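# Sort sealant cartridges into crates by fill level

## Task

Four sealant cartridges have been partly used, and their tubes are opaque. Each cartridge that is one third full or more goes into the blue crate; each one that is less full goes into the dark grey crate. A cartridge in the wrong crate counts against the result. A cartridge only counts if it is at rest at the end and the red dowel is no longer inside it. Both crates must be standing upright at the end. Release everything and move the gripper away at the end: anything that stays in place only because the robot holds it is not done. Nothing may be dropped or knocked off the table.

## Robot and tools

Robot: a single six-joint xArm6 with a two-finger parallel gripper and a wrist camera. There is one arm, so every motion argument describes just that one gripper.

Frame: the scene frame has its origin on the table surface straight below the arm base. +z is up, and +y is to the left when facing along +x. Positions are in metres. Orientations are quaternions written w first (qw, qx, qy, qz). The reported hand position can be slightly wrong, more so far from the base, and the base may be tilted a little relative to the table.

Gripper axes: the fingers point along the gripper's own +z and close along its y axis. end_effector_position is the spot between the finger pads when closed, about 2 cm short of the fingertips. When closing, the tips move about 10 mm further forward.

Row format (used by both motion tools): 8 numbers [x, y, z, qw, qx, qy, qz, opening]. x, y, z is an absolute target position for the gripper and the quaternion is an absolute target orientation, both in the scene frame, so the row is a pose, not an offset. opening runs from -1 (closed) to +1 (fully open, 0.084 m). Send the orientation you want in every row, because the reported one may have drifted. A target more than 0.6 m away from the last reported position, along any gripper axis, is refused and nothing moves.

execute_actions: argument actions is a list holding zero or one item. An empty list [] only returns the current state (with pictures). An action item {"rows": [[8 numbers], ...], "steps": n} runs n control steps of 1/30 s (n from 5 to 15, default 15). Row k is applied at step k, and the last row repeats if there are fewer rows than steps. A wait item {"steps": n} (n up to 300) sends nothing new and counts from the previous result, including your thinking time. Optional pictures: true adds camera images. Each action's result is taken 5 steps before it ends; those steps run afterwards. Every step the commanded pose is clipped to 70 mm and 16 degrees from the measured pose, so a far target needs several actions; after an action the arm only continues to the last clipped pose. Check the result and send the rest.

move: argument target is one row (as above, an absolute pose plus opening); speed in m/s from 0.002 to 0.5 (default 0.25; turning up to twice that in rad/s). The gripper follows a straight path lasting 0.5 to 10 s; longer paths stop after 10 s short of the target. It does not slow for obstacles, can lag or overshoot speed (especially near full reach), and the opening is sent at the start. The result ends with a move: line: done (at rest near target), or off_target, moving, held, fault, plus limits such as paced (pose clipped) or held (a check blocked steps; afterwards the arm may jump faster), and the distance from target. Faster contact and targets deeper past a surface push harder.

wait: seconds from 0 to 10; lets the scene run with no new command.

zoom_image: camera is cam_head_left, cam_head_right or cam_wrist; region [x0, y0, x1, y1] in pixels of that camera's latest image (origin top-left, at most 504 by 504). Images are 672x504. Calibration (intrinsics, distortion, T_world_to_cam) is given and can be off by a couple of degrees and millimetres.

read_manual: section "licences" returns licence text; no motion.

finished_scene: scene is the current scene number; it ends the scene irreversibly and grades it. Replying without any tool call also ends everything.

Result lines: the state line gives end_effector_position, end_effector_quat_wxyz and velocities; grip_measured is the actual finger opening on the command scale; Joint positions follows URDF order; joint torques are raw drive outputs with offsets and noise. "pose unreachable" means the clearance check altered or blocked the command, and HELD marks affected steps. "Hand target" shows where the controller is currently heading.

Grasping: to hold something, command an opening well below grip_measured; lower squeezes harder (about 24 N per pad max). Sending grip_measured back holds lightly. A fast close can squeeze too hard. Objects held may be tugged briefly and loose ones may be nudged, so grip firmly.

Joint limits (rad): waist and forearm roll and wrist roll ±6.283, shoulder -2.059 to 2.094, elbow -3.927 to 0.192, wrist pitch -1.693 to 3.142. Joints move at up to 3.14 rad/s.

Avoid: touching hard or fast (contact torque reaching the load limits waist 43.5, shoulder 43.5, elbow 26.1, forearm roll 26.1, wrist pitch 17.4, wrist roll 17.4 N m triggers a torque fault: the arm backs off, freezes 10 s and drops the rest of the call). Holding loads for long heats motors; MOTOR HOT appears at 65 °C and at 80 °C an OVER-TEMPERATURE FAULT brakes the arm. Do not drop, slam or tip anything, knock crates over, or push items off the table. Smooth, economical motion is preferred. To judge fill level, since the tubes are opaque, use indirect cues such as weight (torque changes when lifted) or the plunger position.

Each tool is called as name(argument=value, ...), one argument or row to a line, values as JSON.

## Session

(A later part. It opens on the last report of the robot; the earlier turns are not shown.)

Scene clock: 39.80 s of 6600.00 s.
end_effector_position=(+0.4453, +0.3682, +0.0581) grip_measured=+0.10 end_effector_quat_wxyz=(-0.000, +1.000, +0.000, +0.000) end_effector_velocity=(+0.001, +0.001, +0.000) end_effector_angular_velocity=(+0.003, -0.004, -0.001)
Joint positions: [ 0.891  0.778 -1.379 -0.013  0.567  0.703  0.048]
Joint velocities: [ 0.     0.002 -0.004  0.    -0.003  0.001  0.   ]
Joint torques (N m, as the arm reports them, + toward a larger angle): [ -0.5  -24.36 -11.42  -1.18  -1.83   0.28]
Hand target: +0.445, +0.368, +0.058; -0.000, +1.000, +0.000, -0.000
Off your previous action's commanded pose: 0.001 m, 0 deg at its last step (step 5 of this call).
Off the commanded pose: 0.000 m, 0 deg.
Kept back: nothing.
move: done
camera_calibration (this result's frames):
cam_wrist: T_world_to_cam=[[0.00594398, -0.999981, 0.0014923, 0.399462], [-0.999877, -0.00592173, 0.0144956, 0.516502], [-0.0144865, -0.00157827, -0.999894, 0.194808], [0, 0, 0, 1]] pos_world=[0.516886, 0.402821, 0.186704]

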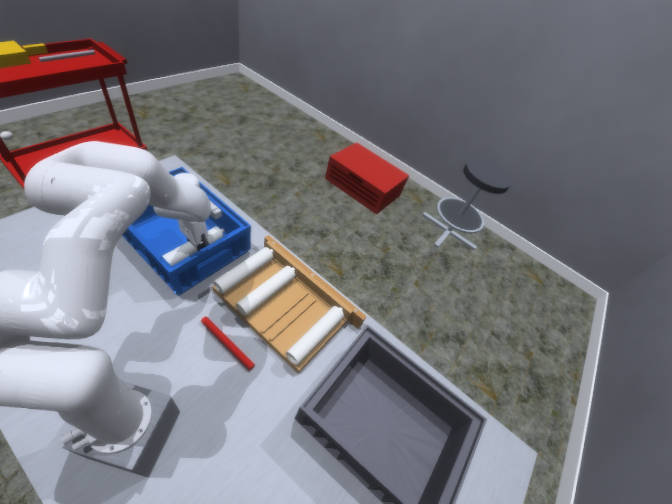

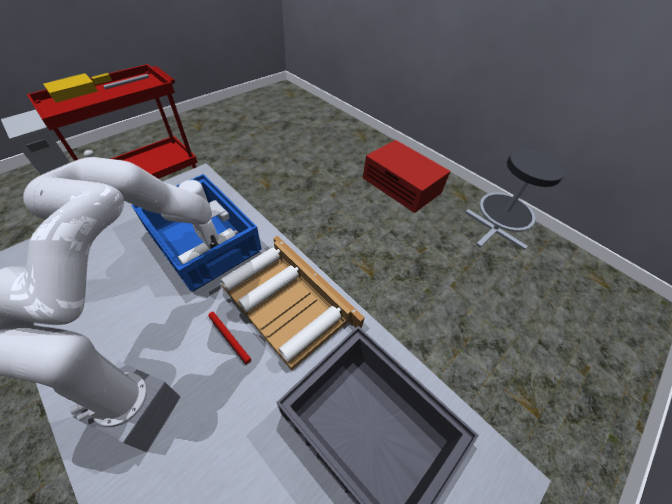

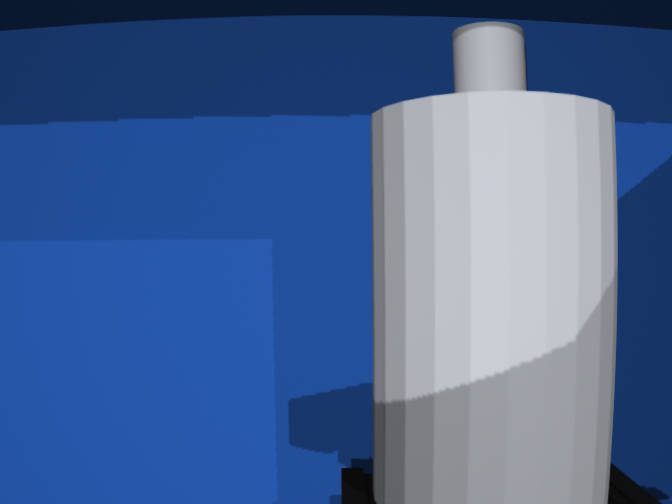

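execute_actions(
  actions=[
    {"rows": [[0.445,0.368,0.0565,0,1,0,0,-0.5],[0.445,0.368,0.0545,0,1,0,0,-0.5],[0.445,0.368,0.0525,0,1,0,0,-0.5],[0.445,0.368,0.0505,0,1,0,0,-0.5],[0.445,0.368,0.0488,0,1,0,0,-0.5],[0.445,0.368,0.0476,0,1,0,0,-0.5],[0.445,0.368,0.047,0,1,0,0,-0.5],[0.445,0.368,0.047,0,1,0,0,-0.5],[0.445,0.368,0.047,0,1,0,0,-0.5],[0.445,0.368,0.047,0,1,0,0,-0.5],[0.445,0.368,0.047,0,1,0,0,-0.2],[0.445,0.368,0.047,0,1,0,0,0.1],[0.445,0.368,0.047,0,1,0,0,0.25],[0.445,0.368,0.047,0,1,0,0,0.4],[0.445,0.368,0.047,0,1,0,0,0.5]], "steps": 15},
  ],
)

execute_actions(
  actions=[
    {"rows": [[0.445,0.368,0.0471,0,1,0,0,0.5],[0.445,0.368,0.0477,0,1,0,0,0.5],[0.445,0.368,0.0493,0,1,0,0,0.5],[0.445,0.368,0.0521,0,1,0,0,0.5],[0.445,0.368,0.0562,0,1,0,0,0.5],[0.445,0.368,0.0618,0,1,0,0,0.5],[0.445,0.368,0.0688,0,1,0,0,0.5],[0.445,0.368,0.077,0,1,0,0,0.5],[0.445,0.368,0.0864,0,1,0,0,0.5],[0.445,0.368,0.0966,0,1,0,0,0.5],[0.445,0.368,0.1074,0,1,0,0,0.5],[0.445,0.368,0.1185,0,1,0,0,0.5],[0.445,0.3679,0.1296,0,1,0,0,0.5],[0.4452,0.3673,0.1404,0,1,0,0,0.5],[0.4457,0.3658,0.1506,0,1,0,0,0.5]], "steps": 15},
  ],
  pictures=true,
)

execute_actions(
  actions=[
    {"rows": [[0.4467,0.363,0.16,0,1,0,0,0.5],[0.4481,0.3588,0.1682,0,1,0,0,0.5],[0.45,0.3531,0.1752,0,1,0,0,0.5],[0.4524,0.3459,0.1808,0,1,0,0,0.5],[0.4553,0.3372,0.1849,0,1,0,0,0.5],[0.4586,0.3271,0.1877,0,1,0,0,0.5],[0.4624,0.3159,0.1893,0,1,0,0,0.6],[0.4664,0.3037,0.1899,0,1,0,0,0.6],[0.4707,0.2908,0.19,0,1,0,0,0.6],[0.4752,0.2774,0.19,0,1,0,0,0.6],[0.4798,0.2636,0.19,0,1,0,0,0.6],[0.4843,0.2502,0.1899,0,1,0,0,0.6],[0.4886,0.2373,0.1894,0,1,0,0,0.6],[0.4926,0.2251,0.188,0,1,0,0,0.6],[0.4964,0.2139,0.1855,0,1,0,0,0.6]], "steps": 15},
  ],
)

execute_actions(
  actions=[
    {"rows": [[0.4997,0.2038,0.1819,0,1,0,0,0.6],[0.5026,0.1951,0.177,0,1,0,0,0.6],[0.505,0.1879,0.1708,0,1,0,0,0.6],[0.5069,0.1822,0.1636,0,1,0,0,0.6],[0.5083,0.178,0.1553,0,1,0,0,0.6],[0.5093,0.1752,0.1463,0,1,0,0,0.6],[0.5098,0.1737,0.1368,0,1,0,0,0.6],[0.51,0.1731,0.127,0,1,0,0,0.6],[0.51,0.173,0.1172,0,1,0,0,0.6],[0.51,0.173,0.1077,0,1,0,0,0.6],[0.51,0.173,0.0987,0,1,0,0,0.6],[0.51,0.173,0.0904,0,1,0,0,0.6],[0.51,0.173,0.0832,0,1,0,0,0.6],[0.51,0.173,0.077,0,1,0,0,0.6],[0.51,0.173,0.0721,0,1,0,0,0.6]], "steps": 15},
  ],
)

execute_actions(
  actions=[
    {"rows": [[0.51,0.173,0.0685,0,1,0,0,0.6],[0.51,0.173,0.066,0,1,0,0,0.6],[0.51,0.173,0.0646,0,1,0,0,0.6],[0.51,0.173,0.064,0,1,0,0,0.6]], "steps": 12},
  ],
  pictures=true,
)

Scene clock: 42.90 s of 6600.00 s.
end_effector_position=(+0.4442, +0.3674, +0.0470) grip_measured=+0.10 end_effector_quat_wxyz=(+0.001, +1.000, +0.000, -0.001) end_effector_velocity=(-0.001, -0.000, -0.015) end_effector_angular_velocity=(-0.002, +0.003, -0.001)
Joint positions: [ 0.891  0.804 -1.387 -0.014  0.551  0.703  0.048]
Joint velocities: [-0.     0.038 -0.016  0.    -0.018  0.     0.   ]
Joint torques (N m, as the arm reports them, + toward a larger angle): [ -0.42 -25.83 -11.85  -1.05  -1.91   0.2 ]
Steps of this call (steps 1 to 83: nothing new was sent; steps 84 to 93: the first 10 steps of this action). Readings (end_effector_position):
84: (+0.4452, +0.3682, +0.0578)
85: (+0.4453, +0.3682, +0.0576)
87: (+0.4455, +0.3684, +0.0559)
91: (+0.4446, +0.3677, +0.0490)
93: the state above

Scene clock: 43.40 s of 6600.00 s.
end_effector_position=(+0.4447, +0.3677, +0.0683) grip_measured=+0.49 end_effector_quat_wxyz=(+0.001, +1.000, -0.000, -0.001) end_effector_velocity=(+0.009, +0.008, +0.201) end_effector_angular_velocity=(+0.011, -0.014, +0.001)
Joint positions: [ 0.892  0.753 -1.37  -0.013  0.586  0.703  0.065]
Joint velocities: [ 0.004 -0.471  0.125  0.005  0.329 -0.004  0.   ]
Joint torques (N m, as the arm reports them, + toward a larger angle): [ -0.09 -25.18 -11.22  -0.99  -1.75   0.31]
Off your previous action's commanded pose: 0.002 m, 0 deg at its last step (step 5 of this call).
Steps of this call (steps 1 to 5: the last 5 steps of your previous action; steps 6 to 15: the first 10 steps of this action). Readings (end_effector_position):
6: (+0.4462, +0.3690, +0.0486)
7: (+0.4463, +0.3691, +0.0487)
9: (+0.4457, +0.3686, +0.0489)
13: (+0.4444, +0.3675, +0.0572)
15: the state above
camera_calibration (this result's frames):
cam_wrist: T_world_to_cam=[[0.00583786, -0.999978, 0.00324377, 0.3989], [-0.99985, -0.00578417, 0.0163229, 0.515584], [-0.0163038, -0.00333858, -0.999862, 0.206436], [0, 0, 0, 1]] pos_world=[0.516544, 0.402562, 0.196698]

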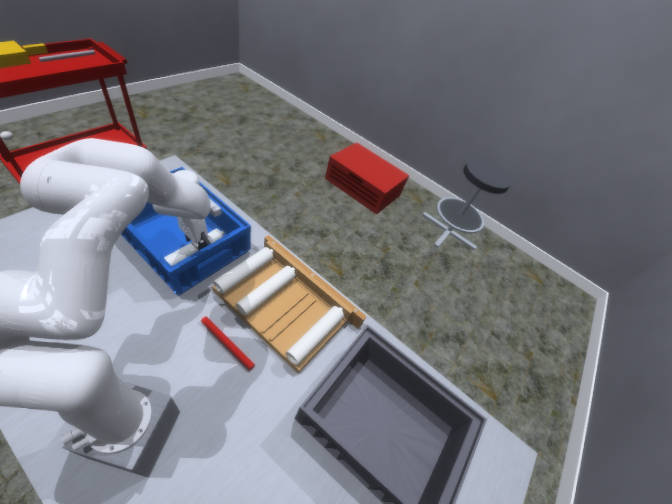

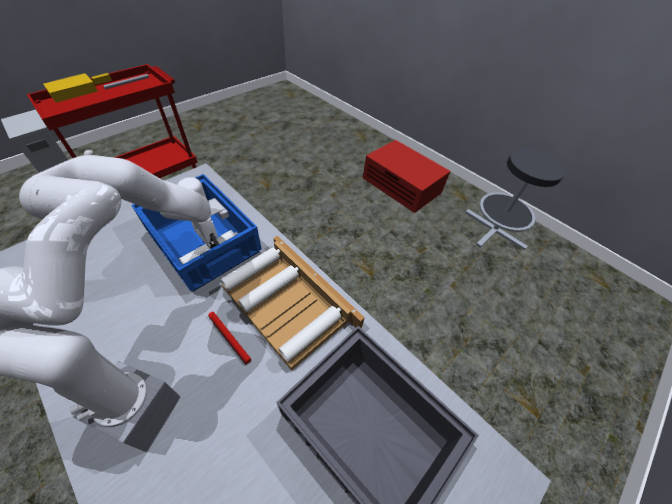

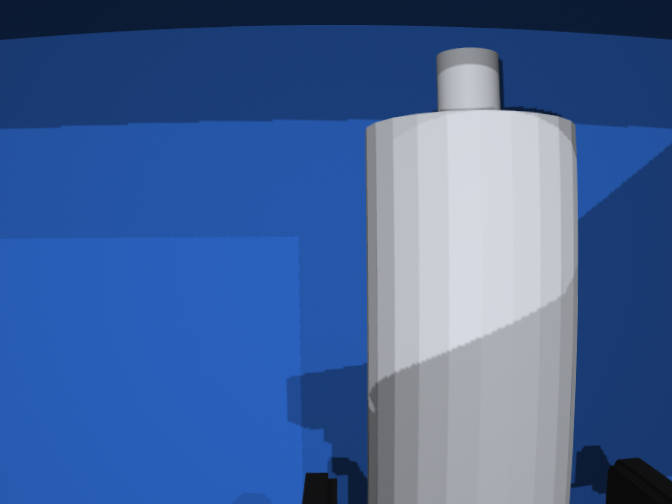

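Scene clock: 43.90 s of 6600.00 s.
end_effector_position=(+0.4627, +0.3198, +0.1843) grip_measured=+0.59 end_effector_quat_wxyz=(+0.001, +1.000, -0.000, +0.001) end_effector_velocity=(+0.090, -0.328, +0.047) end_effector_angular_velocity=(-0.051, +0.040, -0.026)
Joint positions: [ 0.807  0.458 -1.269 -0.009  0.776  0.615  0.069]
Joint velocities: [-0.572 -0.385  0.443  0.001  0.    -0.546  0.003]
Joint torques (N m, as the arm reports them, + toward a larger angle): [ -2.69 -18.24 -10.39  -1.43  -1.56   0.14]
Off your previous action's commanded pose: 0.038 m, 0 deg at its last step (step 5 of this call).
Steps of this call (steps 1 to 5: the last 5 steps of your previous action; steps 6 to 15: the first 10 steps of this action). Readings (end_effector_position):
6: (+0.4470, +0.3691, +0.1228)
7: (+0.4475, +0.3685, +0.1331)
9: (+0.4492, +0.3644, +0.1524)
13: (+0.4570, +0.3398, +0.1789)
15: the state above

Scene clock: 44.40 s of 6600.00 s.
end_effector_position=(+0.5049, +0.1762, +0.1406) grip_measured=+0.59 end_effector_quat_wxyz=(+0.002, +1.000, -0.001, -0.001) end_effector_velocity=(+0.004, -0.061, -0.266) end_effector_angular_velocity=(+0.012, +0.025, +0.028)
Joint positions: [ 0.535  0.474 -1.142  0.003  0.637  0.336  0.069]
Joint velocities: [-0.114  0.57   0.029  0.041 -0.579 -0.177 -0.   ]
Joint torques (N m, as the arm reports them, + toward a larger angle): [  1.99 -18.65 -10.55  -1.23  -1.68   0.42]
Off your previous action's commanded pose: 0.047 m, 1 deg at its last step (step 5 of this call).
Steps of this call (steps 1 to 5: the last 5 steps of your previous action; steps 6 to 15: the first 10 steps of this action). Readings (end_effector_position):
6: (+0.4840, +0.2457, +0.1862)
7: (+0.4880, +0.2336, +0.1854)
9: (+0.4954, +0.2117, +0.1811)
13: (+0.5039, +0.1824, +0.1575)
15: the state above

Scene clock: 44.80 s of 6600.00 s.
end_effector_position=(+0.5086, +0.1729, +0.0660) grip_measured=+0.59 end_effector_quat_wxyz=(+0.000, +1.000, +0.000, -0.001) end_effector_velocity=(+0.023, +0.005, -0.023) end_effector_angular_velocity=(+0.013, -0.034, -0.004)
Joint positions: [ 0.527  0.662 -1.184  0.011  0.489  0.317  0.069]
Joint velocities: [-0.004  0.099 -0.084  0.004 -0.051 -0.003  0.   ]
Joint torques (N m, as the arm reports them, + toward a larger angle): [ -0.75 -22.29  -9.75  -1.04  -1.87   0.24]
Off your previous action's commanded pose: 0.025 m, 0 deg at its last step (step 5 of this call).
Steps of this call (steps 1 to 5: the last 5 steps of your previous action; steps 6 to 12: the first 7 steps of this action). Readings (end_effector_position):
6: (+0.5049, +0.1721, +0.0891)
7: (+0.5052, +0.1721, +0.0825)
9: (+0.5064, +0.1723, +0.0724)
12: the state above
camera_calibration (this result's frames):
cam_wrist: T_world_to_cam=[[0.00645225, -0.999976, 0.00254858, 0.203385], [-0.999844, -0.00640944, 0.0164667, 0.578435], [-0.0164499, -0.00265443, -0.999861, 0.204543], [0, 0, 0, 1]] pos_world=[0.580397, 0.207631, 0.194471]

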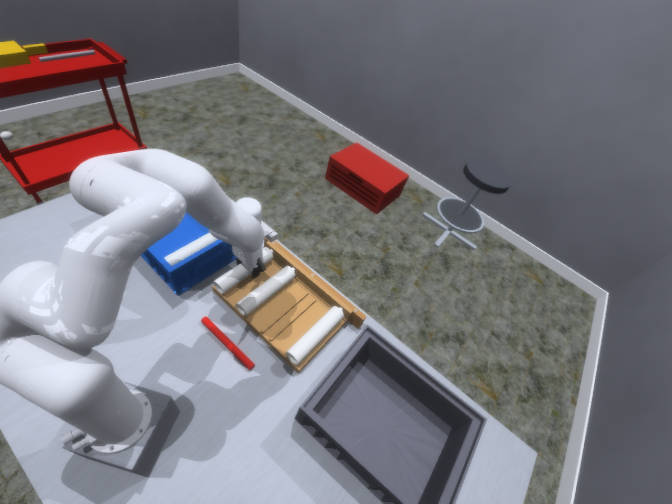

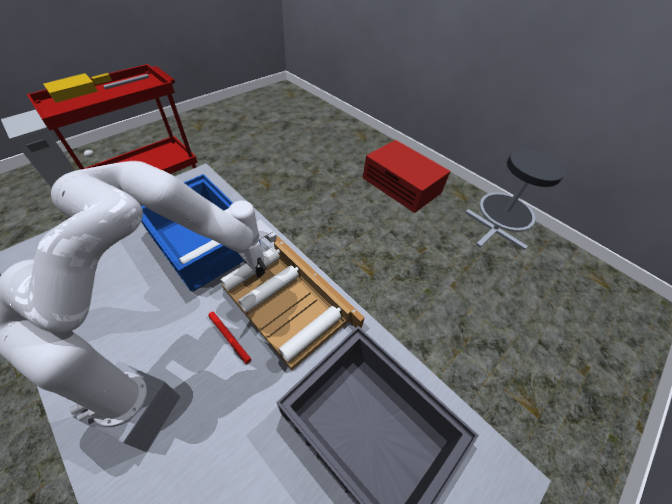

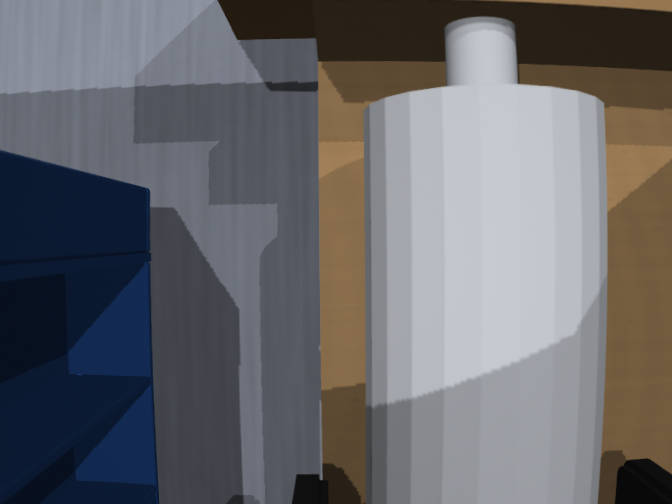

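execute_actions(
  actions=[
    {"rows": [[0.51,0.1745,0.064,0,1,0,0,0.45],[0.51,0.1745,0.064,0,1,0,0,0.32],[0.51,0.1745,0.064,0,1,0,0,0.22],[0.51,0.1745,0.064,0,1,0,0,0.12],[0.51,0.1745,0.064,0,1,0,0,0.02],[0.51,0.1745,0.064,0,1,0,0,-0.08],[0.51,0.1745,0.064,0,1,0,0,-0.22],[0.51,0.1745,0.064,0,1,0,0,-0.36],[0.51,0.1745,0.064,0,1,0,0,-0.5],[0.51,0.1745,0.064,0,1,0,0,-0.5],[0.51,0.1745,0.0641,0,1,0,0,-0.5],[0.51,0.1745,0.0645,0,1,0,0,-0.5],[0.51,0.1745,0.0657,0,1,0,0,-0.5],[0.51,0.1745,0.0678,0,1,0,0,-0.5],[0.51,0.1745,0.0709,0,1,0,0,-0.5]], "steps": 15},
  ],
)

execute_actions(
  actions=[
    {"rows": [[0.51,0.1744,0.0751,0,1,0,0,-0.5],[0.5099,0.1739,0.0805,0,1,0,0,-0.5],[0.5098,0.1725,0.087,0,1,0,0,-0.5],[0.5095,0.1698,0.0946,0,1,0,0,-0.5],[0.509,0.1656,0.103,0,1,0,0,-0.5],[0.5083,0.1597,0.1115,0,1,0,0,-0.5],[0.5074,0.152,0.1198,0,1,0,0,-0.5],[0.5063,0.1426,0.1275,0,1,0,0,-0.5],[0.505,0.1316,0.1347,0,1,0,0,-0.5],[0.5036,0.1193,0.1413,0,1,0,0,-0.5],[0.5021,0.1062,0.1474,0,1,0,0,-0.5],[0.5005,0.0926,0.153,0,1,0,0,-0.5],[0.4989,0.079,0.1582,0,1,0,0,-0.5],[0.4973,0.0653,0.163,0,1,0,0,-0.5],[0.4957,0.0517,0.1675,0,1,0,0,-0.5]], "steps": 15},
  ],
)

execute_actions(
  actions=[
    {"rows": [[0.4942,0.038,0.1718,0,1,0,0,-0.5],[0.4926,0.0244,0.1759,0,1,0,0,-0.5],[0.491,0.0107,0.1798,0,1,0,0,-0.5],[0.4894,-0.0029,0.1835,0,1,0,0,-0.5],[0.4878,-0.0165,0.187,0,1,0,0,-0.5],[0.4862,-0.0302,0.1903,0,1,0,0,-0.5],[0.4846,-0.0438,0.1934,0,1,0,0,-0.5],[0.4831,-0.0575,0.1963,0,1,0,0,-0.5],[0.4815,-0.0711,0.199,0,1,0,0,-0.5],[0.4799,-0.0848,0.2014,0,1,0,0,-0.5],[0.4783,-0.0984,0.2035,0,1,0,0,-0.5],[0.4767,-0.1121,0.2053,0,1,0,0,-0.5],[0.4751,-0.1257,0.2068,0,1,0,0,-0.5],[0.4735,-0.1394,0.208,0,1,0,0,-0.5],[0.472,-0.153,0.2089,0,1,0,0,-0.5]], "steps": 15},
  ],
)

execute_actions(
  actions=[
    {"rows": [[0.4704,-0.1667,0.2095,0,1,0,0,-0.5],[0.4688,-0.1803,0.21,0,1,0,0,-0.5],[0.4672,-0.1939,0.21,0,1,0,0,-0.5],[0.4656,-0.2076,0.21,0,1,0,0,-0.5],[0.464,-0.2212,0.21,0,1,0,0,-0.5],[0.4625,-0.2349,0.21,0,1,0,0,-0.5],[0.4609,-0.2485,0.21,0,1,0,0,-0.5],[0.4593,-0.2622,0.21,0,1,0,0,-0.5],[0.4577,-0.2758,0.21,0,1,0,0,-0.5],[0.4561,-0.2895,0.21,0,1,0,0,-0.5],[0.4545,-0.3031,0.21,0,1,0,0,-0.5],[0.4529,-0.3167,0.21,0,1,0,0,-0.5],[0.4514,-0.3298,0.21,0,1,0,0,-0.5],[0.45,-0.3421,0.21,0,1,0,0,-0.5],[0.4487,-0.353,0.21,0,1,0,0,-0.5]], "steps": 15},
  ],
)

execute_actions(
  actions=[
    {"rows": [[0.4476,-0.3625,0.21,0,1,0,0,-0.5],[0.4467,-0.3702,0.21,0,1,0,0,-0.5],[0.446,-0.3761,0.21,0,1,0,0,-0.5],[0.4456,-0.3803,0.21,0,1,0,0,-0.5],[0.4452,-0.383,0.21,0,1,0,0,-0.5],[0.4451,-0.3844,0.21,0,1,0,0,-0.5],[0.445,-0.385,0.21,0,1,0,0,-0.5]], "steps": 15},
  ],
  pictures=true,
)

Scene clock: 50.37 s of 6600.00 s.
end_effector_position=(+0.5101, +0.1744, +0.0641) grip_measured=+0.09 end_effector_quat_wxyz=(-0.000, +1.000, -0.000, +0.000) end_effector_velocity=(-0.000, +0.000, -0.000) end_effector_angular_velocity=(+0.000, +0.001, +0.000)
Joint positions: [ 0.529  0.671 -1.192  0.011  0.487  0.319  0.048]
Joint velocities: [ 0.001  0.001  0.     0.001  0.    -0.     0.   ]
Joint torques (N m, as the arm reports them, + toward a larger angle): [ -0.23 -20.49  -9.61  -1.07  -1.69   0.28]
Off your previous action's commanded pose: 0.001 m, 0 deg at its last step (step 5 of this call).
Steps of this call (steps 1 to 5: the last 5 steps of your previous action; steps 6 to 90: nothing new was sent; then 2.23 s passed at rest; steps 91 to 100: the first 10 steps of this action). Readings (end_effector_position):
91: (+0.5101, +0.1731, +0.0639)
92: (+0.5101, +0.1733, +0.0639)
94: (+0.5100, +0.1741, +0.0640)
98: (+0.5101, +0.1744, +0.0641)
100: the state above

Scene clock: 50.87 s of 6600.00 s.
end_effector_position=(+0.5092, +0.1536, +0.1138) grip_measured=+0.09 end_effector_quat_wxyz=(+0.000, +1.000, +0.001, +0.001) end_effector_velocity=(-0.012, -0.221, +0.212) end_effector_angular_velocity=(-0.010, -0.020, -0.012)
Joint positions: [ 0.491  0.528 -1.129  0.01   0.566  0.282  0.048]
Joint velocities: [-0.394 -0.702  0.418 -0.006  0.27  -0.375  0.   ]
Joint torques (N m, as the arm reports them, + toward a larger angle): [ -4.25 -20.2   -9.34  -1.01  -1.65   0.22]
Off your previous action's commanded pose: 0.006 m, 0 deg at its last step (step 5 of this call).
Steps of this call (steps 1 to 5: the last 5 steps of your previous action; steps 6 to 15: the first 10 steps of this action). Readings (end_effector_position):
6: (+0.5091, +0.1743, +0.0663)
7: (+0.5088, +0.1742, +0.0682)
9: (+0.5088, +0.1737, +0.0752)
13: (+0.5095, +0.1653, +0.0994)
15: the state above

Scene clock: 51.37 s of 6600.00 s.
end_effector_position=(+0.4853, -0.0305, +0.1868) grip_measured=+0.09 end_effector_quat_wxyz=(+0.006, +1.000, -0.003, -0.000) end_effector_velocity=(-0.055, -0.404, +0.104) end_effector_angular_velocity=(-0.010, -0.013, -0.007)
Joint positions: [ 0.133  0.247 -0.945  0.011  0.668 -0.07   0.048]
Joint velocities: [-0.848 -0.296  0.086  0.023  0.203 -0.858  0.   ]
Joint torques (N m, as the arm reports them, + toward a larger angle): [ -1.1  -16.25 -11.45  -0.91  -1.74   0.25]
Off your previous action's commanded pose: 0.055 m, 0 deg at its last step (step 5 of this call).
Steps of this call (steps 1 to 5: the last 5 steps of your previous action; steps 6 to 15: the first 10 steps of this action). Readings (end_effector_position):
6: (+0.5015, +0.0882, +0.1492)
7: (+0.4997, +0.0753, +0.1540)
9: (+0.4961, +0.0492, +0.1631)
13: (+0.4890, -0.0037, +0.1795)
15: the state above

Scene clock: 51.87 s of 6600.00 s.
end_effector_position=(+0.4566, -0.2372, +0.2112) grip_measured=+0.09 end_effector_quat_wxyz=(+0.007, +1.000, -0.003, +0.002) end_effector_velocity=(-0.056, -0.414, +0.007) end_effector_angular_velocity=(-0.006, -0.013, +0.003)
Joint positions: [-0.29   0.289 -1.076  0.027  0.758 -0.503  0.048]
Joint velocities: [-0.773  0.422 -0.604  0.028  0.182 -0.793 -0.   ]
Joint torques (N m, as the arm reports them, + toward a larger angle): [ -1.41 -16.92 -12.33  -1.09  -1.81   0.21]
Off your previous action's commanded pose: 0.055 m, 1 deg at its last step (step 5 of this call).
Steps of this call (steps 1 to 5: the last 5 steps of your previous action; steps 6 to 15: the first 10 steps of this action). Readings (end_effector_position):
6: (+0.4739, -0.1128, +0.2037)
7: (+0.4720, -0.1267, +0.2056)
9: (+0.4683, -0.1544, +0.2084)
13: (+0.4604, -0.2096, +0.2107)
15: the state above

Scene clock: 52.37 s of 6600.00 s.
end_effector_position=(+0.4434, -0.3813, +0.2100) grip_measured=+0.09 end_effector_quat_wxyz=(+0.002, +1.000, -0.001, +0.001) end_effector_velocity=(+0.013, -0.040, -0.005) end_effector_angular_velocity=(+0.045, +0.030, +0.026)
Joint positions: [-0.525  0.519 -1.416  0.04   0.881 -0.749  0.048]
Joint velocities: [-0.041  0.16  -0.252  0.014  0.146 -0.072 -0.   ]
Joint torques (N m, as the arm reports them, + toward a larger angle): [  1.08 -23.67 -11.89  -1.08  -1.56   0.19]
Off your previous action's commanded pose: 0.048 m, 1 deg at its last step (step 5 of this call).
Steps of this call (steps 1 to 5: the last 5 steps of your previous action; steps 6 to 15: the first 10 steps of this action). Readings (end_effector_position):
6: (+0.4459, -0.3178, +0.2121)
7: (+0.4446, -0.3298, +0.2121)
9: (+0.4428, -0.3509, +0.2119)
13: (+0.4426, -0.3768, +0.2105)
15: the state above
camera_calibration (this result's frames):
cam_wrist: T_world_to_cam=[[0.00471835, -0.99997, 0.00610499, -0.350711], [-0.999912, -0.00464237, 0.0124016, 0.508893], [-0.0123729, -0.00616297, -0.999904, 0.342842], [0, 0, 0, 1]] pos_world=[0.514745, -0.346225, 0.33864]

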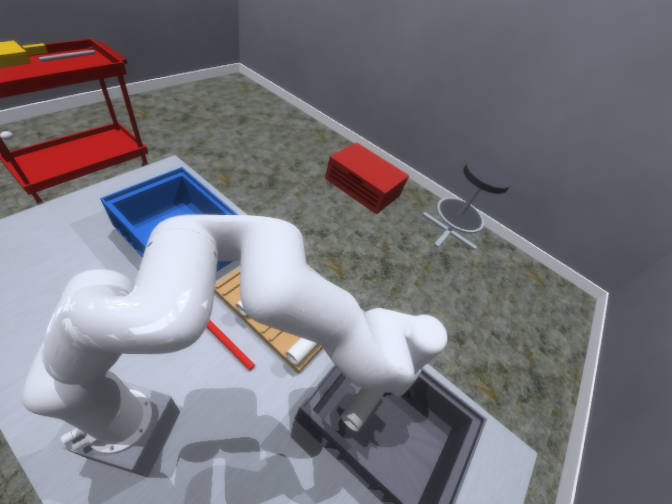

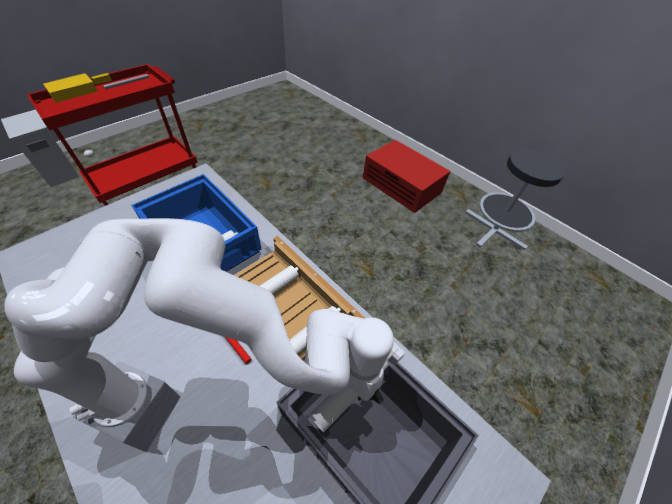

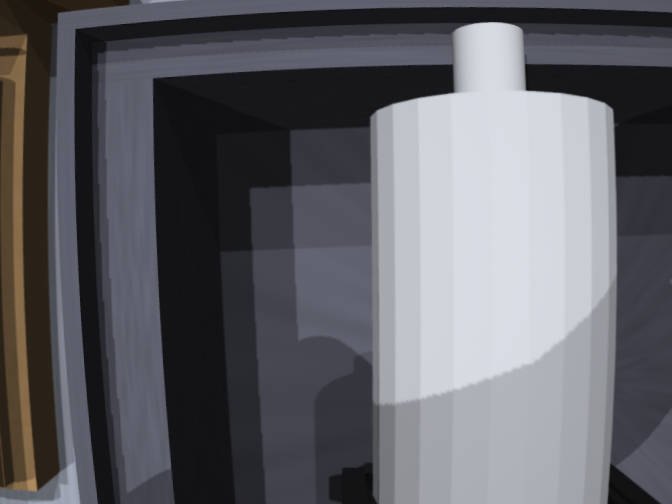

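execute_actions(
  actions=[
    {"rows": [[0.445,-0.385,0.2086,0,1,0,0,-0.5],[0.4449,-0.3848,0.2069,0,1,0,0,-0.5],[0.4448,-0.3842,0.2043,0,1,0,0,-0.5],[0.4446,-0.3834,0.2007,0,1,0,0,-0.5],[0.4444,-0.3823,0.196,0,1,0,0,-0.5],[0.444,-0.3809,0.1904,0,1,0,0,-0.5],[0.4437,-0.3793,0.1837,0,1,0,0,-0.5],[0.4433,-0.3777,0.1762,0,1,0,0,-0.5],[0.443,-0.3761,0.1679,0,1,0,0,-0.5],[0.4426,-0.3747,0.1589,0,1,0,0,-0.5],[0.4424,-0.3736,0.1494,0,1,0,0,-0.5],[0.4422,-0.3728,0.1395,0,1,0,0,-0.5],[0.4421,-0.3722,0.1295,0,1,0,0,-0.5],[0.442,-0.372,0.1195,0,1,0,0,-0.5],[0.442,-0.372,0.1096,0,1,0,0,-0.5]], "steps": 15},
  ],
)

execute_actions(
  actions=[
    {"rows": [[0.442,-0.372,0.1001,0,1,0,0,-0.5],[0.442,-0.372,0.0911,0,1,0,0,-0.5],[0.442,-0.372,0.0828,0,1,0,0,-0.5],[0.442,-0.372,0.0753,0,1,0,0,-0.5],[0.442,-0.372,0.0686,0,1,0,0,-0.5],[0.442,-0.372,0.063,0,1,0,0,-0.5],[0.442,-0.372,0.0583,0,1,0,0,-0.5],[0.442,-0.372,0.0547,0,1,0,0,-0.5],[0.442,-0.372,0.0521,0,1,0,0,-0.5],[0.442,-0.372,0.0504,0,1,0,0,-0.5],[0.442,-0.372,0.0494,0,1,0,0,-0.5],[0.442,-0.372,0.049,0,1,0,0,-0.5]], "steps": 15},
  ],
)

execute_actions(
  actions=[
    {"rows": [[0.442,-0.372,0.049,0,1,0,0,-0.5],[0.442,-0.372,0.049,0,1,0,0,-0.5],[0.442,-0.372,0.049,0,1,0,0,-0.2],[0.442,-0.372,0.049,0,1,0,0,0.1],[0.442,-0.372,0.049,0,1,0,0,0.25],[0.442,-0.372,0.049,0,1,0,0,0.4],[0.442,-0.372,0.049,0,1,0,0,0.5],[0.442,-0.372,0.0491,0,1,0,0,0.5],[0.442,-0.372,0.0497,0,1,0,0,0.5],[0.442,-0.372,0.0513,0,1,0,0,0.5],[0.442,-0.372,0.054,0,1,0,0,0.5],[0.442,-0.372,0.0581,0,1,0,0,0.5],[0.442,-0.372,0.0636,0,1,0,0,0.5],[0.442,-0.372,0.0705,0,1,0,0,0.5],[0.442,-0.372,0.0786,0,1,0,0,0.5]], "steps": 15},
  ],
  pictures=true,
)

execute_actions(
  actions=[
    {"rows": [[0.442,-0.372,0.0878,0,1,0,0,0.5],[0.442,-0.372,0.0979,0,1,0,0,0.5],[0.442,-0.372,0.1085,0,1,0,0,0.5],[0.442,-0.372,0.1195,0,1,0,0,0.5],[0.442,-0.3719,0.1305,0,1,0,0,0.5],[0.4422,-0.3712,0.1411,0,1,0,0,0.5],[0.4428,-0.3695,0.1512,0,1,0,0,0.5],[0.4437,-0.3665,0.1604,0,1,0,0,0.5],[0.4452,-0.3619,0.1685,0,1,0,0,0.5],[0.4472,-0.3556,0.1754,0,1,0,0,0.5],[0.4497,-0.3477,0.1809,0,1,0,0,0.5],[0.4527,-0.3381,0.185,0,1,0,0,0.5],[0.4563,-0.3269,0.1877,0,1,0,0,0.5],[0.4602,-0.3146,0.1893,0,1,0,0,0.6],[0.4644,-0.3011,0.1899,0,1,0,0,0.6]], "steps": 15},
  ],
)

execute_actions(
  actions=[
    {"rows": [[0.4689,-0.2869,0.19,0,1,0,0,0.65],[0.4736,-0.2722,0.19,0,1,0,0,0.65],[0.4784,-0.2568,0.1899,0,1,0,0,0.65],[0.4831,-0.2423,0.1894,0,1,0,0,0.65],[0.4876,-0.2283,0.188,0,1,0,0,0.65],[0.4918,-0.215,0.1855,0,1,0,0,0.65],[0.4957,-0.2028,0.1819,0,1,0,0,0.65],[0.4993,-0.1917,0.177,0,1,0,0,0.65],[0.5023,-0.1822,0.1708,0,1,0,0,0.65],[0.5048,-0.1743,0.1636,0,1,0,0,0.65],[0.5068,-0.1681,0.1553,0,1,0,0,0.65],[0.5083,-0.1635,0.1463,0,1,0,0,0.65],[0.5092,-0.1605,0.1368,0,1,0,0,0.65],[0.5098,-0.1588,0.127,0,1,0,0,0.65],[0.51,-0.1581,0.1172,0,1,0,0,0.65]], "steps": 15},
  ],
)

execute_actions(
  actions=[
    {"rows": [[0.51,-0.158,0.1077,0,1,0,0,0.65],[0.51,-0.158,0.0987,0,1,0,0,0.65],[0.51,-0.158,0.0904,0,1,0,0,0.65],[0.51,-0.158,0.0832,0,1,0,0,0.65],[0.51,-0.158,0.077,0,1,0,0,0.65],[0.51,-0.158,0.0721,0,1,0,0,0.65],[0.51,-0.158,0.0685,0,1,0,0,0.65],[0.51,-0.158,0.066,0,1,0,0,0.65],[0.51,-0.158,0.0646,0,1,0,0,0.65],[0.51,-0.158,0.064,0,1,0,0,0.65],[0.51,-0.158,0.064,0,1,0,0,0.65],[0.51,-0.158,0.064,0,1,0,0,0.65],[0.51,-0.158,0.064,0,1,0,0,0.5],[0.51,-0.158,0.064,0,1,0,0,0.36],[0.51,-0.158,0.064,0,1,0,0,0.24]], "steps": 15},
  ],
  pictures=true,
)

execute_actions(
  actions=[
    {"rows": [[0.51,-0.158,0.064,0,1,0,0,0.13],[0.51,-0.158,0.064,0,1,0,0,0.02],[0.51,-0.158,0.064,0,1,0,0,-0.08],[0.51,-0.158,0.064,0,1,0,0,-0.22],[0.51,-0.158,0.064,0,1,0,0,-0.36],[0.51,-0.158,0.064,0,1,0,0,-0.5],[0.51,-0.158,0.064,0,1,0,0,-0.5],[0.51,-0.158,0.0641,0,1,0,0,-0.5],[0.51,-0.158,0.0645,0,1,0,0,-0.5],[0.51,-0.158,0.0657,0,1,0,0,-0.5],[0.51,-0.158,0.0678,0,1,0,0,-0.5],[0.51,-0.158,0.0709,0,1,0,0,-0.5],[0.51,-0.1579,0.0751,0,1,0,0,-0.5],[0.5099,-0.1574,0.0805,0,1,0,0,-0.5],[0.5098,-0.156,0.087,0,1,0,0,-0.5]], "steps": 15},
  ],
)

execute_actions(
  actions=[
    {"rows": [[0.5095,-0.1533,0.0946,0,1,0,0,-0.5],[0.509,-0.149,0.103,0,1,0,0,-0.5],[0.5084,-0.143,0.1115,0,1,0,0,-0.5],[0.5076,-0.1352,0.1198,0,1,0,0,-0.5],[0.5065,-0.1256,0.1275,0,1,0,0,-0.5],[0.5054,-0.1145,0.1347,0,1,0,0,-0.5],[0.504,-0.1021,0.1413,0,1,0,0,-0.5],[0.5026,-0.0889,0.1474,0,1,0,0,-0.5],[0.5011,-0.0751,0.153,0,1,0,0,-0.5],[0.4997,-0.0613,0.1582,0,1,0,0,-0.5],[0.4982,-0.0475,0.163,0,1,0,0,-0.5],[0.4967,-0.0336,0.1675,0,1,0,0,-0.5],[0.4952,-0.0198,0.1718,0,1,0,0,-0.5],[0.4938,-0.006,0.1759,0,1,0,0,-0.5],[0.4923,0.0078,0.1798,0,1,0,0,-0.5]], "steps": 15},
  ],
)

execute_actions(
  actions=[
    {"rows": [[0.4908,0.0216,0.1835,0,1,0,0,-0.5],[0.4893,0.0355,0.187,0,1,0,0,-0.5],[0.4878,0.0493,0.1903,0,1,0,0,-0.5],[0.4864,0.0631,0.1934,0,1,0,0,-0.5],[0.4849,0.0769,0.1963,0,1,0,0,-0.5],[0.4834,0.0907,0.199,0,1,0,0,-0.5],[0.4819,0.1045,0.2014,0,1,0,0,-0.5],[0.4805,0.1184,0.2035,0,1,0,0,-0.5],[0.479,0.1322,0.2053,0,1,0,0,-0.5],[0.4775,0.146,0.2068,0,1,0,0,-0.5],[0.476,0.1598,0.208,0,1,0,0,-0.5],[0.4746,0.1736,0.2089,0,1,0,0,-0.5],[0.4731,0.1875,0.2095,0,1,0,0,-0.5],[0.4716,0.2013,0.21,0,1,0,0,-0.5],[0.4701,0.2151,0.21,0,1,0,0,-0.5]], "steps": 15},
  ],
)

execute_actions(
  actions=[
    {"rows": [[0.4686,0.2289,0.21,0,1,0,0,-0.5],[0.4672,0.2427,0.21,0,1,0,0,-0.5],[0.4657,0.2565,0.21,0,1,0,0,-0.5],[0.4642,0.2704,0.21,0,1,0,0,-0.5],[0.4627,0.2842,0.21,0,1,0,0,-0.5],[0.4613,0.298,0.21,0,1,0,0,-0.5],[0.4598,0.3118,0.21,0,1,0,0,-0.5],[0.4583,0.3256,0.21,0,1,0,0,-0.5],[0.4568,0.3394,0.21,0,1,0,0,-0.5],[0.4554,0.3533,0.21,0,1,0,0,-0.5],[0.4539,0.3671,0.21,0,1,0,0,-0.5],[0.4524,0.3808,0.21,0,1,0,0,-0.5],[0.451,0.3941,0.21,0,1,0,0,-0.5],[0.4497,0.4065,0.21,0,1,0,0,-0.5],[0.4485,0.4176,0.21,0,1,0,0,-0.5]], "steps": 15},
  ],
)

execute_actions(
  actions=[
    {"rows": [[0.4474,0.4272,0.21,0,1,0,0,-0.5],[0.4466,0.435,0.21,0,1,0,0,-0.5],[0.446,0.441,0.21,0,1,0,0,-0.5],[0.4455,0.4453,0.21,0,1,0,0,-0.5],[0.4452,0.448,0.21,0,1,0,0,-0.5],[0.4451,0.4494,0.21,0,1,0,0,-0.5],[0.445,0.45,0.21,0,1,0,0,-0.5]], "steps": 15},
  ],
  pictures=true,
)

Scene clock: 56.47 s of 6600.00 s.
end_effector_position=(+0.4435, -0.3793, +0.1844) grip_measured=+0.09 end_effector_quat_wxyz=(+0.000, +1.000, +0.000, +0.000) end_effector_velocity=(-0.017, +0.048, -0.194) end_effector_angular_velocity=(+0.017, +0.018, +0.000)
Joint positions: [-0.521  0.561 -1.403  0.044  0.83  -0.75   0.048]
Joint velocities: [ 0.057  0.22   0.264  0.019 -0.461  0.028 -0.   ]
Joint torques (N m, as the arm reports them, + toward a larger angle): [ -1.24 -19.67 -11.28  -1.11  -1.74   0.3 ]
Off your previous action's commanded pose: 0.001 m, 0 deg at its last step (step 5 of this call).
Steps of this call (steps 1 to 5: the last 5 steps of your previous action; steps 6 to 90: nothing new was sent; then 0.77 s passed at rest; steps 91 to 100: the first 10 steps of this action). Readings (end_effector_position):
91: (+0.4443, -0.3851, +0.2100)
92: (+0.4445, -0.3852, +0.2098)
94: (+0.4450, -0.3851, +0.2081)
98: (+0.4444, -0.3822, +0.1957)
100: the state above

Scene clock: 56.97 s of 6600.00 s.
end_effector_position=(+0.4395, -0.3700, +0.0624) grip_measured=+0.09 end_effector_quat_wxyz=(-0.001, +1.000, -0.000, -0.001) end_effector_velocity=(+0.010, -0.009, -0.144) end_effector_angular_velocity=(-0.001, -0.004, +0.000)
Joint positions: [-0.504  0.796 -1.391  0.058  0.586 -0.752  0.048]
Joint velocities: [ 0.011  0.387 -0.188  0.02  -0.202 -0.013 -0.   ]
Joint torques (N m, as the arm reports them, + toward a larger angle): [ -1.64 -25.23 -11.82  -0.79  -1.67   0.21]
Off your previous action's commanded pose: 0.034 m, 0 deg at its last step (step 5 of this call).
Steps of this call (steps 1 to 5: the last 5 steps of your previous action; steps 6 to 15: the first 10 steps of this action). Readings (end_effector_position):
6: (+0.4400, -0.3710, +0.1344)
7: (+0.4395, -0.3703, +0.1248)
9: (+0.4388, -0.3695, +0.1060)
13: (+0.4389, -0.3695, +0.0739)
15: the state above

Scene clock: 57.47 s of 6600.00 s.
end_effector_position=(+0.4424, -0.3727, +0.0500) grip_measured=+0.49 end_effector_quat_wxyz=(+0.001, +1.000, -0.000, +0.001) end_effector_velocity=(-0.005, +0.000, +0.006) end_effector_angular_velocity=(+0.006, +0.008, -0.008)
Joint positions: [-0.503  0.835 -1.417  0.06   0.568 -0.753  0.064]
Joint velocities: [-0.006 -0.021  0.013 -0.002  0.019  0.004  0.006]
Joint torques (N m, as the arm reports them, + toward a larger angle): [ -0.28 -23.79  -9.85  -1.11  -1.24   0.26]
Off your previous action's commanded pose: 0.002 m, 0 deg at its last step (step 5 of this call).
Steps of this call (steps 1 to 5: the last 5 steps of your previous action; steps 6 to 15: the first 10 steps of this action). Readings (end_effector_position):
6: (+0.4421, -0.3721, +0.0504)
7: (+0.4424, -0.3723, +0.0504)
9: (+0.4427, -0.3725, +0.0503)
13: (+0.4426, -0.3725, +0.0499)
15: the state above
camera_calibration (this result's frames):
cam_wrist: T_world_to_cam=[[0.00549643, -0.99998, 0.00323316, -0.341291], [-0.999898, -0.00545325, 0.0132158, 0.509617], [-0.0131979, -0.00330547, -0.999907, 0.184348], [0, 0, 0, 1]] pos_world=[0.513874, -0.337896, 0.1787]

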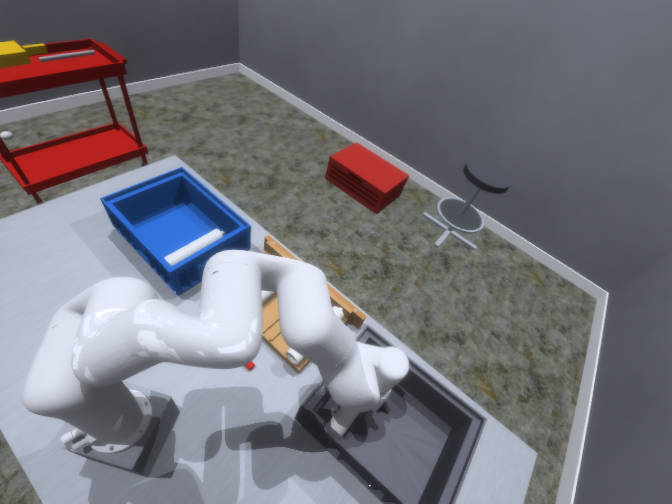

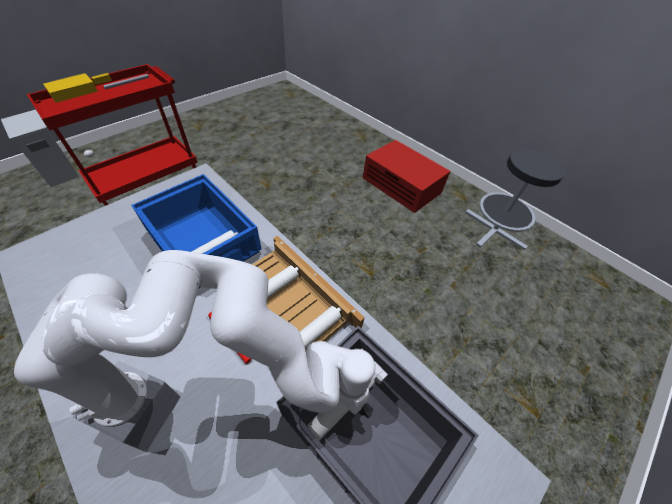

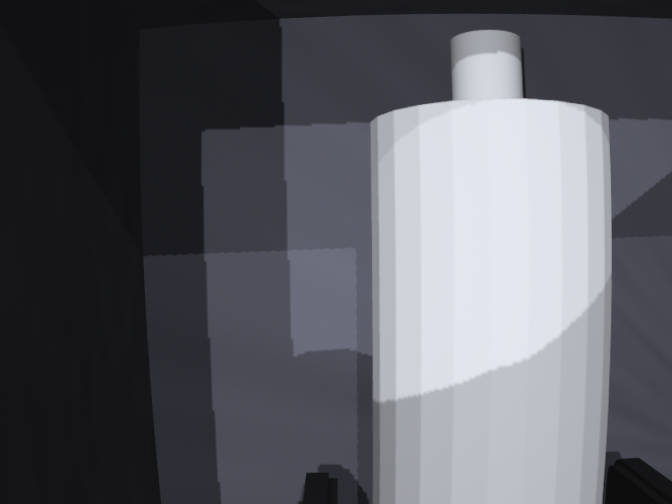

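Scene clock: 57.97 s of 6600.00 s.
end_effector_position=(+0.4451, -0.3706, +0.1439) grip_measured=+0.49 end_effector_quat_wxyz=(+0.001, +1.000, -0.001, +0.001) end_effector_velocity=(+0.027, +0.064, +0.286) end_effector_angular_velocity=(-0.016, -0.021, -0.011)
Joint positions: [-0.505  0.621 -1.368  0.048  0.731 -0.739  0.065]
Joint velocities: [ 0.094 -0.661  0.152 -0.026  0.479  0.14   0.   ]
Joint torques (N m, as the arm reports them, + toward a larger angle): [  2.15 -20.88 -10.06  -1.16  -1.42   0.35]
Off your previous action's commanded pose: 0.020 m, 0 deg at its last step (step 5 of this call).
Steps of this call (steps 1 to 5: the last 5 steps of your previous action; steps 6 to 15: the first 10 steps of this action). Readings (end_effector_position):
6: (+0.4414, -0.3717, +0.0639)
7: (+0.4416, -0.3718, +0.0699)
9: (+0.4422, -0.3721, +0.0851)
13: (+0.4438, -0.3728, +0.1239)
15: the state above

Scene clock: 58.47 s of 6600.00 s.
end_effector_position=(+0.4915, -0.2131, +0.1806) grip_measured=+0.65 end_effector_quat_wxyz=(-0.005, +1.000, +0.003, -0.000) end_effector_velocity=(+0.114, +0.366, -0.092) end_effector_angular_velocity=(-0.014, -0.031, +0.009)
Joint positions: [-0.223  0.414 -1.168  0.053  0.738 -0.468  0.071]
Joint velocities: [ 0.725  0.011  0.282  0.003 -0.354  0.703  0.   ]
Joint torques (N m, as the arm reports them, + toward a larger angle): [ -3.5  -15.35 -10.55  -1.11  -1.61   0.4 ]
Off your previous action's commanded pose: 0.043 m, 0 deg at its last step (step 5 of this call).
Steps of this call (steps 1 to 5: the last 5 steps of your previous action; steps 6 to 15: the first 10 steps of this action). Readings (end_effector_position):
6: (+0.4573, -0.3307, +0.1819)
7: (+0.4605, -0.3194, +0.1839)
9: (+0.4673, -0.2940, +0.1855)
13: (+0.4833, -0.2390, +0.1846)
15: the state above

Scene clock: 58.97 s of 6600.00 s.
end_effector_position=(+0.5066, -0.1577, +0.0724) grip_measured=+0.65 end_effector_quat_wxyz=(-0.001, +1.000, -0.001, -0.002) end_effector_velocity=(+0.020, -0.001, -0.115) end_effector_angular_velocity=(-0.006, -0.014, +0.003)
Joint positions: [-0.105  0.648 -1.165  0.052  0.498 -0.349  0.071]
Joint velocities: [ 0.018  0.339 -0.157  0.015 -0.197 -0.002 -0.   ]
Joint torques (N m, as the arm reports them, + toward a larger angle): [ -1.34 -24.66 -10.66  -1.64  -1.87   0.22]
Off your previous action's commanded pose: 0.035 m, 0 deg at its last step (step 5 of this call).
Steps of this call (steps 1 to 5: the last 5 steps of your previous action; steps 6 to 15: the first 10 steps of this action). Readings (end_effector_position):
6: (+0.5046, -0.1647, +0.1410)
7: (+0.5050, -0.1619, +0.1319)
9: (+0.5049, -0.1591, +0.1137)
13: (+0.5055, -0.1577, +0.0825)
15: the state above
camera_calibration (this result's frames):
cam_wrist: T_world_to_cam=[[0.00483902, -0.999988, 0.0000921559, -0.126181], [-0.999812, -0.00483644, 0.018764, 0.57436], [-0.0187633, -0.000182938, -0.999824, 0.211546], [0, 0, 0, 1]] pos_world=[0.578832, -0.123363, 0.200743]

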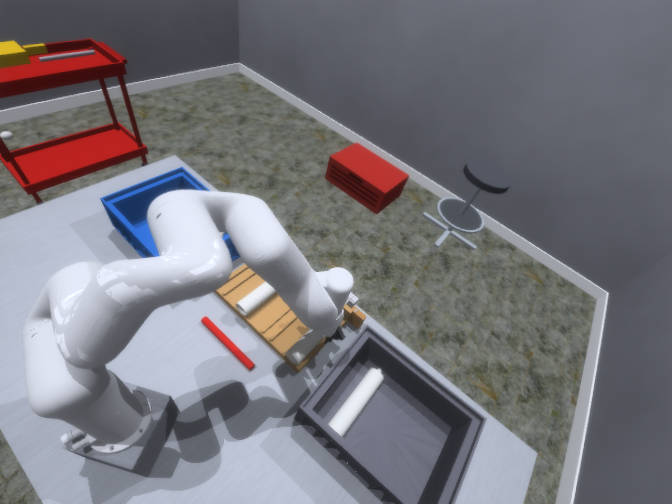

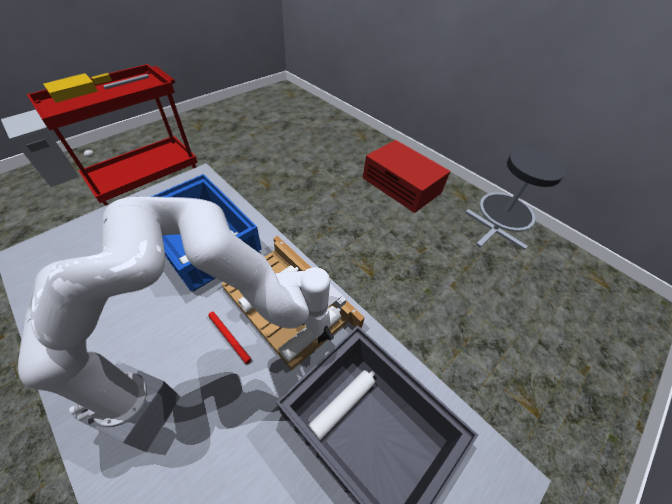

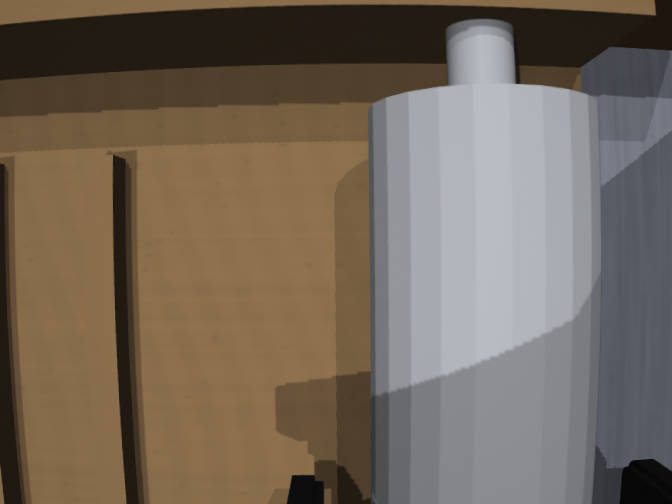

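Scene clock: 59.47 s of 6600.00 s.
end_effector_position=(+0.5108, -0.1579, +0.0651) grip_measured=+0.11 end_effector_quat_wxyz=(+0.000, +1.000, +0.000, +0.001) end_effector_velocity=(-0.001, +0.000, +0.004) end_effector_angular_velocity=(+0.001, +0.003, -0.002)
Joint positions: [-0.102  0.673 -1.182  0.053  0.482 -0.349  0.049]
Joint velocities: [-0.    -0.012  0.005 -0.001  0.009  0.003 -0.   ]
Joint torques (N m, as the arm reports them, + toward a larger angle): [ -2.92 -18.86  -8.97  -1.29  -1.66   0.34]
Off your previous action's commanded pose: 0.001 m, 0 deg at its last step (step 5 of this call).
Steps of this call (steps 1 to 5: the last 5 steps of your previous action; steps 6 to 15: the first 10 steps of this action). Readings (end_effector_position):
6: (+0.5107, -0.1583, +0.0652)
7: (+0.5108, -0.1583, +0.0652)
9: (+0.5109, -0.1579, +0.0652)
13: (+0.5108, -0.1579, +0.0651)
15: the state above

Scene clock: 59.97 s of 6600.00 s.
end_effector_position=(+0.5071, -0.1078, +0.1332) grip_measured=+0.10 end_effector_quat_wxyz=(-0.001, +1.000, +0.000, +0.001) end_effector_velocity=(-0.037, +0.345, +0.176) end_effector_angular_velocity=(+0.033, +0.021, +0.031)
Joint positions: [-0.017  0.46  -1.076  0.046  0.588 -0.255  0.049]
Joint velocities: [ 0.622 -0.704  0.479  0.003  0.237  0.594 -0.   ]
Joint torques (N m, as the arm reports them, + toward a larger angle): [  1.17 -19.65 -10.69  -1.11  -1.67   0.53]
Off your previous action's commanded pose: 0.017 m, 0 deg at its last step (step 5 of this call).
Steps of this call (steps 1 to 5: the last 5 steps of your previous action; steps 6 to 15: the first 10 steps of this action). Readings (end_effector_position):
6: (+0.5072, -0.1572, +0.0736)
7: (+0.5075, -0.1565, +0.0786)
9: (+0.5086, -0.1525, +0.0915)
13: (+0.5089, -0.1286, +0.1205)
15: the state above

Scene clock: 60.47 s of 6600.00 s.
end_effector_position=(+0.4828, +0.0899, +0.1961) grip_measured=+0.10 end_effector_quat_wxyz=(-0.006, +1.000, +0.003, +0.001) end_effector_velocity=(-0.049, +0.413, +0.086) end_effector_angular_velocity=(+0.010, -0.017, +0.006)
Joint positions: [ 0.375  0.233 -0.962  0.036  0.693  0.142  0.049]
Joint velocities: [ 0.854 -0.139 -0.112 -0.048  0.212  0.889  0.   ]
Joint torques (N m, as the arm reports them, + toward a larger angle): [ -0.61 -17.04 -12.17  -1.1   -2.1    0.52]
Off your previous action's commanded pose: 0.057 m, 1 deg at its last step (step 5 of this call); position clipped at that step.
Steps of this call (steps 1 to 5: the last 5 steps of your previous action; steps 6 to 15: the first 10 steps of this action). Readings (end_effector_position):
6: (+0.4977, -0.0312, +0.1631)
7: (+0.4961, -0.0180, +0.1674)
9: (+0.4929, +0.0086, +0.1757)
13: (+0.4862, +0.0625, +0.1900)
15: the state above

Scene clock: 60.97 s of 6600.00 s.
end_effector_position=(+0.4558, +0.3003, +0.2119) grip_measured=+0.10 end_effector_quat_wxyz=(-0.008, +1.000, +0.003, +0.003) end_effector_velocity=(-0.048, +0.408, +0.005) end_effector_angular_velocity=(+0.015, -0.023, -0.004)
Joint positions: [ 0.781  0.35  -1.19   0.008  0.792  0.57   0.049]
Joint velocities: [ 0.687  0.522 -0.795 -0.048  0.242  0.725  0.   ]
Joint torques (N m, as the arm reports them, + toward a larger angle): [ -1.51 -20.47 -13.39  -1.53  -2.24   0.11]
Off your previous action's commanded pose: 0.056 m, 1 deg at its last step (step 5 of this call); position clipped at that step.
Steps of this call (steps 1 to 5: the last 5 steps of your previous action; steps 6 to 15: the first 10 steps of this action). Readings (end_effector_position):
6: (+0.4723, +0.1739, +0.2085)
7: (+0.4704, +0.1880, +0.2094)
9: (+0.4663, +0.2163, +0.2105)
13: (+0.4590, +0.2727, +0.2116)
15: the state above

Scene clock: 61.47 s of 6600.00 s.
end_effector_position=(+0.4439, +0.4456, +0.2100) grip_measured=+0.10 end_effector_quat_wxyz=(-0.004, +1.000, +0.001, +0.003) end_effector_velocity=(+0.018, +0.047, -0.007) end_effector_angular_velocity=(-0.072, +0.053, -0.027)
Joint positions: [ 0.991  0.625 -1.622 -0.011  0.955  0.797  0.049]
Joint velocities: [ 0.037  0.244 -0.405 -0.016  0.249  0.072  0.   ]
Joint torques (N m, as the arm reports them, + toward a larger angle): [ -1.43 -26.32 -13.31  -1.56  -1.8    0.42]
Off your previous action's commanded pose: 0.051 m, 1 deg at its last step (step 5 of this call).
Steps of this call (steps 1 to 5: the last 5 steps of your previous action; steps 6 to 15: the first 10 steps of this action). Readings (end_effector_position):
6: (+0.4465, +0.3797, +0.2125)
7: (+0.4452, +0.3918, +0.2125)
9: (+0.4431, +0.4134, +0.2122)
13: (+0.4427, +0.4405, +0.2106)
15: the state above
camera_calibration (this result's frames):
cam_wrist: T_world_to_cam=[[0.00704712, -0.999959, -0.00561419, 0.477624], [-0.999933, -0.00709855, 0.00919387, 0.514995], [-0.00923335, 0.00554902, -0.999942, 0.341281], [0, 0, 0, 1]] pos_world=[0.514745, 0.479366, 0.339208]

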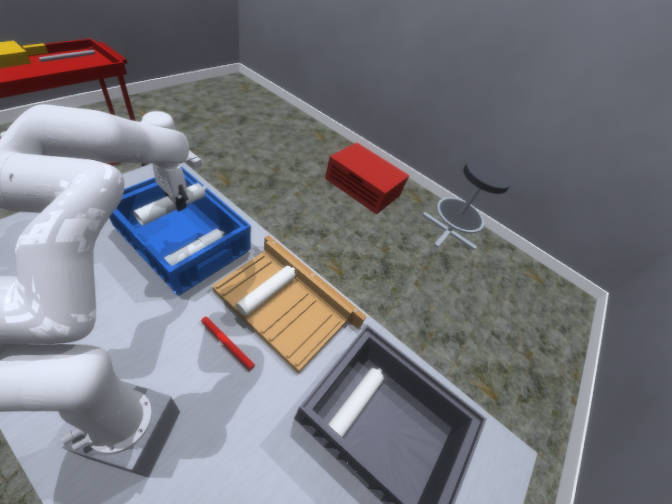

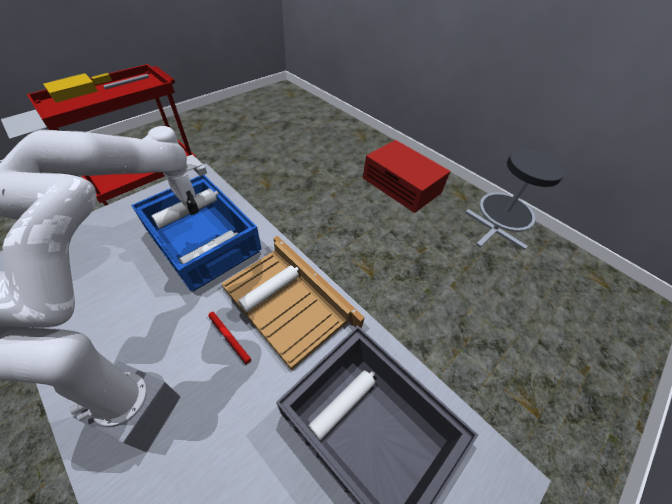

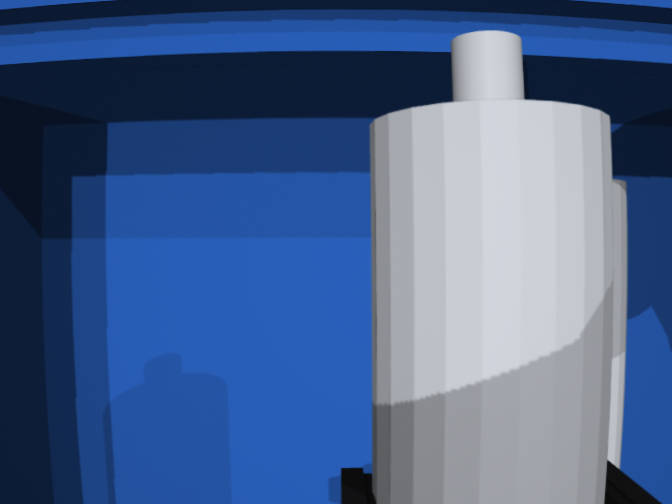

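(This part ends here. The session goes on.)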